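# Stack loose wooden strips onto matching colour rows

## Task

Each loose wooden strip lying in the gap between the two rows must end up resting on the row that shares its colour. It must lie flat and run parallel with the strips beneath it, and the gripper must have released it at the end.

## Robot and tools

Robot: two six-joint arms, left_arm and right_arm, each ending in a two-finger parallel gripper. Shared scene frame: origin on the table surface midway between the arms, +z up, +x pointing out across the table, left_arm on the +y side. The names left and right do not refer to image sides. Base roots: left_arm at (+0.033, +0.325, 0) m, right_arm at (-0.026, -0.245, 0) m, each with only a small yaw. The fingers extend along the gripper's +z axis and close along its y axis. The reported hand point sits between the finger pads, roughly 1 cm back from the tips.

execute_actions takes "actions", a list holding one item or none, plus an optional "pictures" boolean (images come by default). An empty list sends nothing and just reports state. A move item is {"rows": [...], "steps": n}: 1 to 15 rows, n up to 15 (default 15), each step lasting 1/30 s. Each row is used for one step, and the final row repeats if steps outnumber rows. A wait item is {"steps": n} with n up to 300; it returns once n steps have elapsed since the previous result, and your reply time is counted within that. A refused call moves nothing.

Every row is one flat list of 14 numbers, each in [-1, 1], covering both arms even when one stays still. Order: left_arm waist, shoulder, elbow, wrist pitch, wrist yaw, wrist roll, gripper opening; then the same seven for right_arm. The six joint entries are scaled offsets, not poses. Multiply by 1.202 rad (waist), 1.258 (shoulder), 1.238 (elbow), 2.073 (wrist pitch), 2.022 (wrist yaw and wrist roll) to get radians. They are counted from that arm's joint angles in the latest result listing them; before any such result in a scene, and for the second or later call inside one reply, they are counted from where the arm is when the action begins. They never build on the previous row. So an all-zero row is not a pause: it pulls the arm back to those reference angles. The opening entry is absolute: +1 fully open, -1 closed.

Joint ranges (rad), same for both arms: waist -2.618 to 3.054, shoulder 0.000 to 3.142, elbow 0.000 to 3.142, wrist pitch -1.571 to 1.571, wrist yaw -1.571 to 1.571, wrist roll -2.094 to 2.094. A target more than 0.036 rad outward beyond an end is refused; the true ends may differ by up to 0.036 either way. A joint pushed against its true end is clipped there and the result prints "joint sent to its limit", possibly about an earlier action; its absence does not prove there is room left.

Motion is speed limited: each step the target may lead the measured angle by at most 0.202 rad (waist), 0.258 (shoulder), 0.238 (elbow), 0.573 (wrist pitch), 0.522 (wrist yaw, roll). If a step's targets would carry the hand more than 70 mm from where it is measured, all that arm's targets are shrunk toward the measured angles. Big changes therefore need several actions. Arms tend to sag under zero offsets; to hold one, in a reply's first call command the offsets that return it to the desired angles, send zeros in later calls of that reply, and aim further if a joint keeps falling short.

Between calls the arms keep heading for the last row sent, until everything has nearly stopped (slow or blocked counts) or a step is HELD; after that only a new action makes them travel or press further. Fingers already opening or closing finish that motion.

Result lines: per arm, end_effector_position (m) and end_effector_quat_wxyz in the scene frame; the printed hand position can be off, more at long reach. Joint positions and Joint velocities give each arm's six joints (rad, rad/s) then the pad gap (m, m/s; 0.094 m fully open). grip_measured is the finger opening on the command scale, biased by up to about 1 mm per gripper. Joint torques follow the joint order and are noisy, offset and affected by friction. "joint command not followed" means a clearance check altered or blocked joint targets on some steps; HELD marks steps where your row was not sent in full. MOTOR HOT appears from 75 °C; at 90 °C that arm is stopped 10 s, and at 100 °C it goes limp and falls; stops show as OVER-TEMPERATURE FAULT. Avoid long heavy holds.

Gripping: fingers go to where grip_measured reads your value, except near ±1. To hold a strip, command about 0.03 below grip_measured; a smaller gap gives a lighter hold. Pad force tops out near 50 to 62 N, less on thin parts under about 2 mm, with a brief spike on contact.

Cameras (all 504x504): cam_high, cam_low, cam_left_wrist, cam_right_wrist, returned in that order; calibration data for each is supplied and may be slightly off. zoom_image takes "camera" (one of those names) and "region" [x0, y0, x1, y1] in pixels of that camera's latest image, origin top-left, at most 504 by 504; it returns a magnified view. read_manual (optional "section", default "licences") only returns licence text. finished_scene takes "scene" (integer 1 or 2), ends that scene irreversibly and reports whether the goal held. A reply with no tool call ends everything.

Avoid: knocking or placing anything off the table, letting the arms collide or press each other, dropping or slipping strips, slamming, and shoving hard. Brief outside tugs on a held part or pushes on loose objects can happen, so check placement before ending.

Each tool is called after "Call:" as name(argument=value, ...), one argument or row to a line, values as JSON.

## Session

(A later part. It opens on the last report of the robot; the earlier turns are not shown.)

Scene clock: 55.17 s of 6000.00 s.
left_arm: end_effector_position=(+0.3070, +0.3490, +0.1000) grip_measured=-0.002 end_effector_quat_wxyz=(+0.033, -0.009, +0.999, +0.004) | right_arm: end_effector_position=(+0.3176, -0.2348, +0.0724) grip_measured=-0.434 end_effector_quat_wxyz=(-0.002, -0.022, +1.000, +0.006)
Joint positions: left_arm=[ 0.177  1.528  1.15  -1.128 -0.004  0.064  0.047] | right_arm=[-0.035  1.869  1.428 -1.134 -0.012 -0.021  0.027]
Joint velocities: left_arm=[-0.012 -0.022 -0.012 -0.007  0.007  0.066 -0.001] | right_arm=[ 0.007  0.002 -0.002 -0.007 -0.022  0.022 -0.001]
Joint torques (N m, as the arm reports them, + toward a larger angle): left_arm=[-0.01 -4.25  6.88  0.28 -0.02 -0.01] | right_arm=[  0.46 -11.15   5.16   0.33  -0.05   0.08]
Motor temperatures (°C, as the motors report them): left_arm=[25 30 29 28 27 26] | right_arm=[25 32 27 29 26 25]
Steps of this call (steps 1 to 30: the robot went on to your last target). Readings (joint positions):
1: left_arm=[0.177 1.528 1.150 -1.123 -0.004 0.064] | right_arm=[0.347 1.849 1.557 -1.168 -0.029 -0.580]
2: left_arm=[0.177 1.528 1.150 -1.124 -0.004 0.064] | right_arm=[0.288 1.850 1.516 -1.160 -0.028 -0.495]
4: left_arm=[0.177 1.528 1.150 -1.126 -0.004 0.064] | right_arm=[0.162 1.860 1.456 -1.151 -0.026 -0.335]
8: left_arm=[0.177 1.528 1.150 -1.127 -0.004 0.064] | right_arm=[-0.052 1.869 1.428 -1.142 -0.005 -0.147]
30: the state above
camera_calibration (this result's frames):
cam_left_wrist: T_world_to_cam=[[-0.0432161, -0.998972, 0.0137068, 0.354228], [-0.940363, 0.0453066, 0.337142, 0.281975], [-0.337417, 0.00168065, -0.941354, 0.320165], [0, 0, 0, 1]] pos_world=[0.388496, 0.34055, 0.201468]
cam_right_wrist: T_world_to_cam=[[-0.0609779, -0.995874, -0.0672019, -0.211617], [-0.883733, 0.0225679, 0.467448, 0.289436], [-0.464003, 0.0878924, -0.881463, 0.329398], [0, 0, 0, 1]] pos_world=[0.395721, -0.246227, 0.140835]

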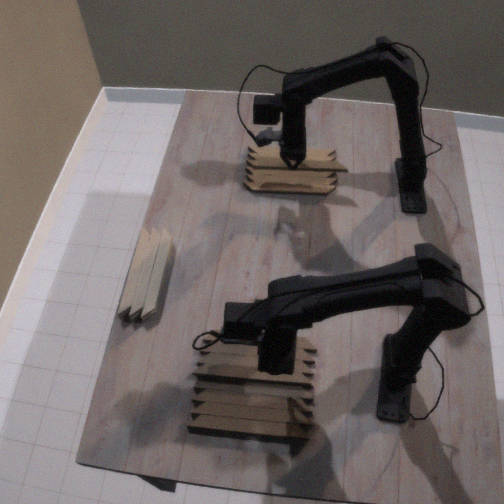

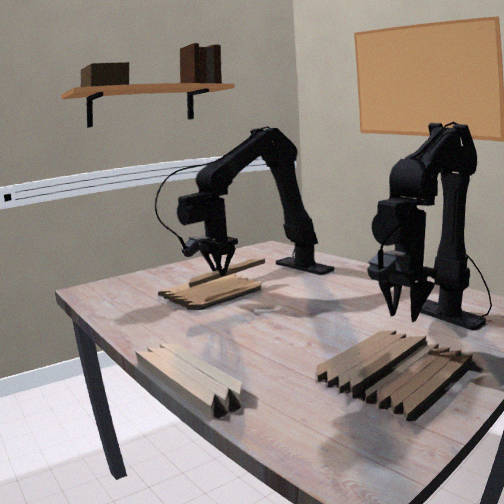

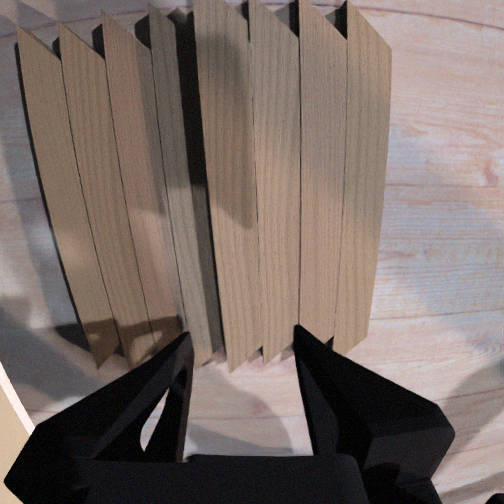

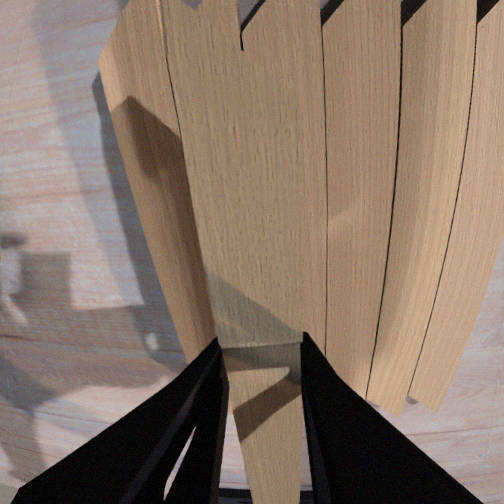

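Mitre is mirrored, but still in line. Lower.

Call:
execute_actions(
  actions=[
    {"rows":[[0,0,0,0,0,0,0,-0.03,0.07,0,0.065,0,0,-0.5]]},
  ],
)

Call:
execute_actions(
  actions=[
    {"rows":[[0,0,0,0,0,0,0,0,0.01,0,0,0,0,-0.5],[0,0,0,0,0,0,0,0,0.01,0,0,0,0,-0.5],[0,0,0,0,0,0,0,0,0.01,0,0,0,0,-0.5],[0,0,0,0,0,0,0,0,0.01,0,0,0,0,-0.5],[0,0,0,0,0,0,0,0,0,0,0,0,0,0]]},
  ],
  pictures=false,
)

Call:
execute_actions(
  actions=[
    {"rows":[[0,0,0,0,0,0,0,0,-0.2,0,-0.1,0,0,0]]},
  ],
)

Scene clock: 59.63 s of 6000.00 s.
left_arm: end_effector_position=(+0.3070, +0.3490, +0.1000) grip_measured=-0.002 end_effector_quat_wxyz=(+0.033, -0.009, +0.999, +0.004) | right_arm: end_effector_position=(+0.3417, -0.2445, +0.0379) grip_measured=-0.434 end_effector_quat_wxyz=(+0.008, -0.007, +1.000, +0.006)
Joint positions: left_arm=[ 0.177  1.528  1.15  -1.128 -0.004  0.064  0.047] | right_arm=[-0.063  1.972  1.428 -1.012 -0.013 -0.02   0.027]
Joint velocities: left_arm=[ 0.002 -0.007 -0.007 -0.007 -0.022 -0.051  0.   ] | right_arm=[-0.012 -0.007 -0.027  0.022 -0.007 -0.007 -0.003]
Joint torques (N m, as the arm reports them, + toward a larger angle): left_arm=[-0.01 -4.54  5.84  0.35 -0.02 -0.01] | right_arm=[ -0.57 -11.1    4.72   0.34   0.03  -0.02]
Motor temperatures (°C, as the motors report them): left_arm=[25 29 29 28 27 26] | right_arm=[25 32 27 28 26 25]
Steps of this call (steps 1 to 15: the robot went on to your last target; steps 16 to 90: nothing new was sent; then 0.97 s passed at rest; steps 91 to 105: all 15 steps of this action). Readings (joint positions):
91: left_arm=[0.177 1.528 1.150 -1.128 -0.004 0.064] | right_arm=[-0.037 1.876 1.428 -1.127 -0.013 -0.020]
92: left_arm=[0.177 1.528 1.150 -1.128 -0.004 0.064] | right_arm=[-0.041 1.888 1.428 -1.105 -0.013 -0.020]
94: left_arm=[0.177 1.528 1.150 -1.128 -0.004 0.064] | right_arm=[-0.052 1.927 1.428 -1.065 -0.013 -0.020]
98: left_arm=[0.177 1.528 1.150 -1.128 -0.004 0.064] | right_arm=[-0.063 1.972 1.428 -1.029 -0.013 -0.020]
105: the state above
camera_calibration (this result's frames):
cam_left_wrist: T_world_to_cam=[[-0.0432161, -0.998972, 0.0137068, 0.354228], [-0.940363, 0.0453066, 0.337142, 0.281975], [-0.337417, 0.00168065, -0.941354, 0.320165], [0, 0, 0, 1]] pos_world=[0.388496, 0.34055, 0.201468]
cam_right_wrist: T_world_to_cam=[[-0.0888918, -0.993611, -0.0695444, -0.211965], [-0.89144, 0.0482154, 0.450567, 0.336601], [-0.444335, 0.102046, -0.89003, 0.308007], [0, 0, 0, 1]] pos_world=[0.418075, -0.258271, 0.107733]

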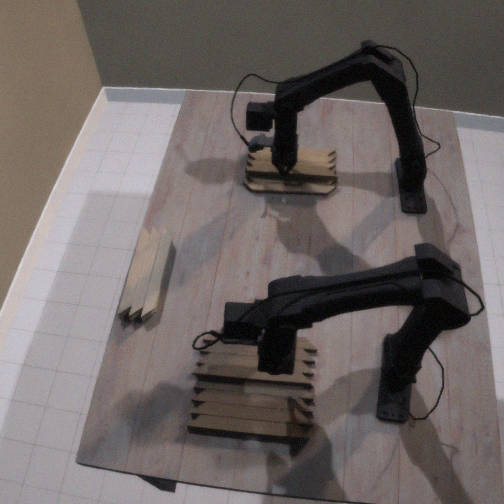

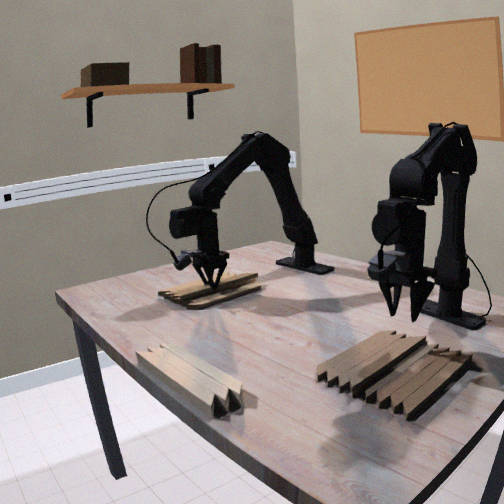

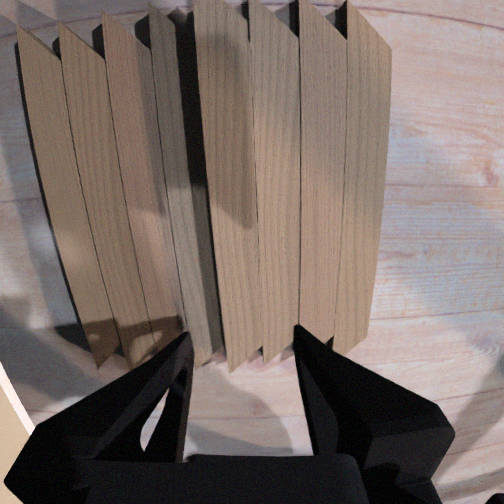

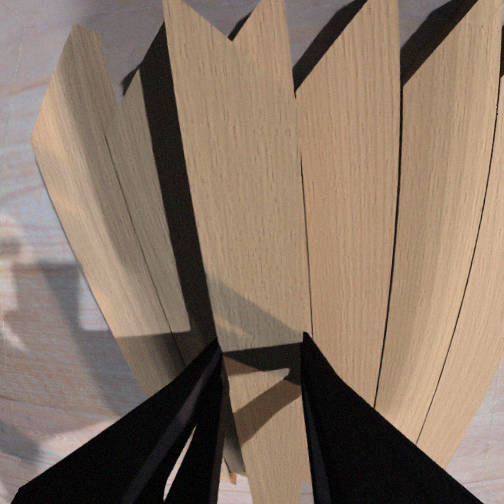

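Scene clock: 60.13 s of 6000.00 s.
left_arm: end_effector_position=(+0.3070, +0.3490, +0.1000) grip_measured=-0.002 end_effector_quat_wxyz=(+0.033, -0.009, +0.999, +0.004) | right_arm: end_effector_position=(+0.3412, -0.2445, +0.0359) grip_measured=-0.002 end_effector_quat_wxyz=(+0.005, -0.007, +1.000, +0.006)
Joint positions: left_arm=[ 0.177  1.528  1.15  -1.128 -0.004  0.064  0.047] | right_arm=[-0.063  1.978  1.428 -1.012 -0.013 -0.02   0.047]
Joint velocities: left_arm=[ 0.002  0.012 -0.017 -0.051 -0.066  0.022 -0.001] | right_arm=[-0.012  0.007 -0.007 -0.066  0.022 -0.022 -0.   ]
Joint torques (N m, as the arm reports them, + toward a larger angle): left_arm=[-0.02 -4.55  5.83  0.35 -0.01  0.  ] | right_arm=[ -0.01 -10.43   4.74   0.26   0.02  -0.01]
Motor temperatures (°C, as the motors report them): left_arm=[25 29 29 28 27 26] | right_arm=[25 32 27 28 26 25]
Steps of this call (steps 1 to 15: all 15 steps of this action). Readings (joint positions):
1: left_arm=[0.177 1.528 1.150 -1.128 -0.004 0.064] | right_arm=[-0.063 1.973 1.428 -1.012 -0.013 -0.020]
2: left_arm=[0.177 1.528 1.150 -1.128 -0.004 0.064] | right_arm=[-0.063 1.974 1.428 -1.012 -0.013 -0.020]
4: left_arm=[0.177 1.528 1.150 -1.128 -0.004 0.064] | right_arm=[-0.063 1.977 1.428 -1.012 -0.013 -0.020]
8: left_arm=[0.177 1.528 1.150 -1.128 -0.004 0.064] | right_arm=[-0.063 1.978 1.428 -1.012 -0.013 -0.020]
15: the state above

Scene clock: 60.63 s of 6000.00 s.
left_arm: end_effector_position=(+0.3070, +0.3490, +0.1000) grip_measured=-0.002 end_effector_quat_wxyz=(+0.033, -0.009, +0.999, +0.004) | right_arm: end_effector_position=(+0.3029, -0.2443, +0.1171) grip_measured=-0.002 end_effector_quat_wxyz=(+0.035, -0.007, +0.999, +0.006)
Joint positions: left_arm=[ 0.177  1.528  1.15  -1.128 -0.004  0.064  0.047] | right_arm=[-0.063  1.722  1.423 -1.202 -0.013 -0.02   0.047]
Joint velocities: left_arm=[ 0.002  0.002 -0.007  0.007 -0.007 -0.095 -0.001] | right_arm=[-0.002 -0.007 -0.002  0.007  0.066 -0.037 -0.001]
Joint torques (N m, as the arm reports them, + toward a larger angle): left_arm=[-0.01 -4.55  5.84  0.35 -0.02 -0.01] | right_arm=[-0.01 -7.61  5.33  0.3   0.01 -0.01]
Motor temperatures (°C, as the motors report them): left_arm=[25 29 29 28 27 26] | right_arm=[25 32 27 28 26 25]
Steps of this call (steps 1 to 15: all 15 steps of this action). Readings (joint positions):
1: left_arm=[0.177 1.528 1.150 -1.128 -0.004 0.064] | right_arm=[-0.063 1.964 1.426 -1.019 -0.013 -0.020]
2: left_arm=[0.177 1.528 1.150 -1.128 -0.004 0.064] | right_arm=[-0.063 1.937 1.416 -1.043 -0.013 -0.020]
4: left_arm=[0.177 1.528 1.150 -1.128 -0.004 0.064] | right_arm=[-0.063 1.851 1.411 -1.105 -0.013 -0.020]
8: left_arm=[0.177 1.528 1.150 -1.128 -0.004 0.064] | right_arm=[-0.063 1.722 1.422 -1.170 -0.013 -0.020]
15: the state above
camera_calibration (this result's frames):
cam_left_wrist: T_world_to_cam=[[-0.0432161, -0.998972, 0.0137068, 0.354228], [-0.940363, 0.0453066, 0.337142, 0.281975], [-0.337417, 0.00168065, -0.941354, 0.320165], [0, 0, 0, 1]] pos_world=[0.388496, 0.34055, 0.201468]
cam_right_wrist: T_world_to_cam=[[-0.0849771, -0.993635, -0.0739484, -0.210333], [-0.91468, 0.0483609, 0.401276, 0.279192], [-0.395146, 0.101738, -0.912967, 0.349009], [0, 0, 0, 1]] pos_world=[0.375407, -0.258004, 0.191047]

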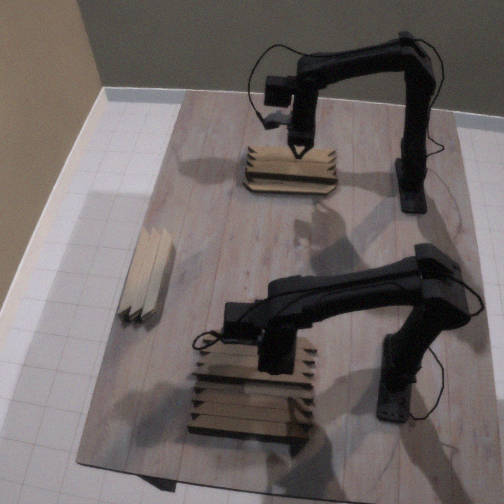

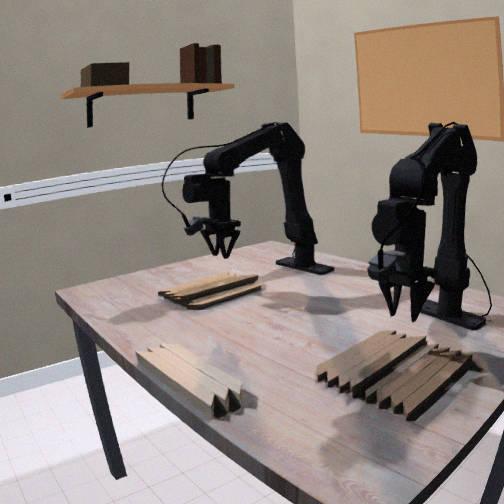

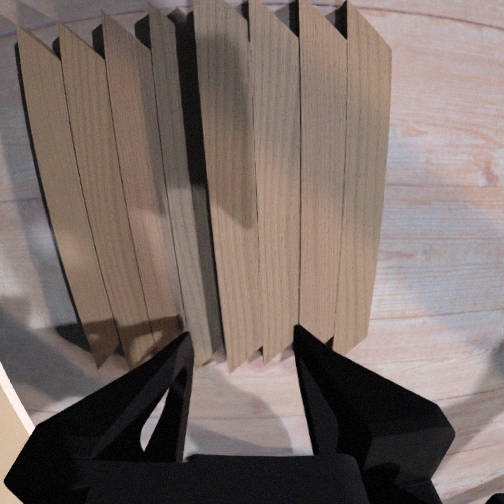

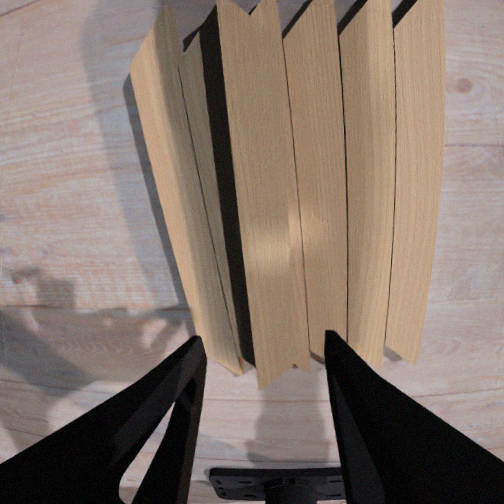

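Call:
finished_scene(
  scene=1,
)

The scene is finished: the task was done.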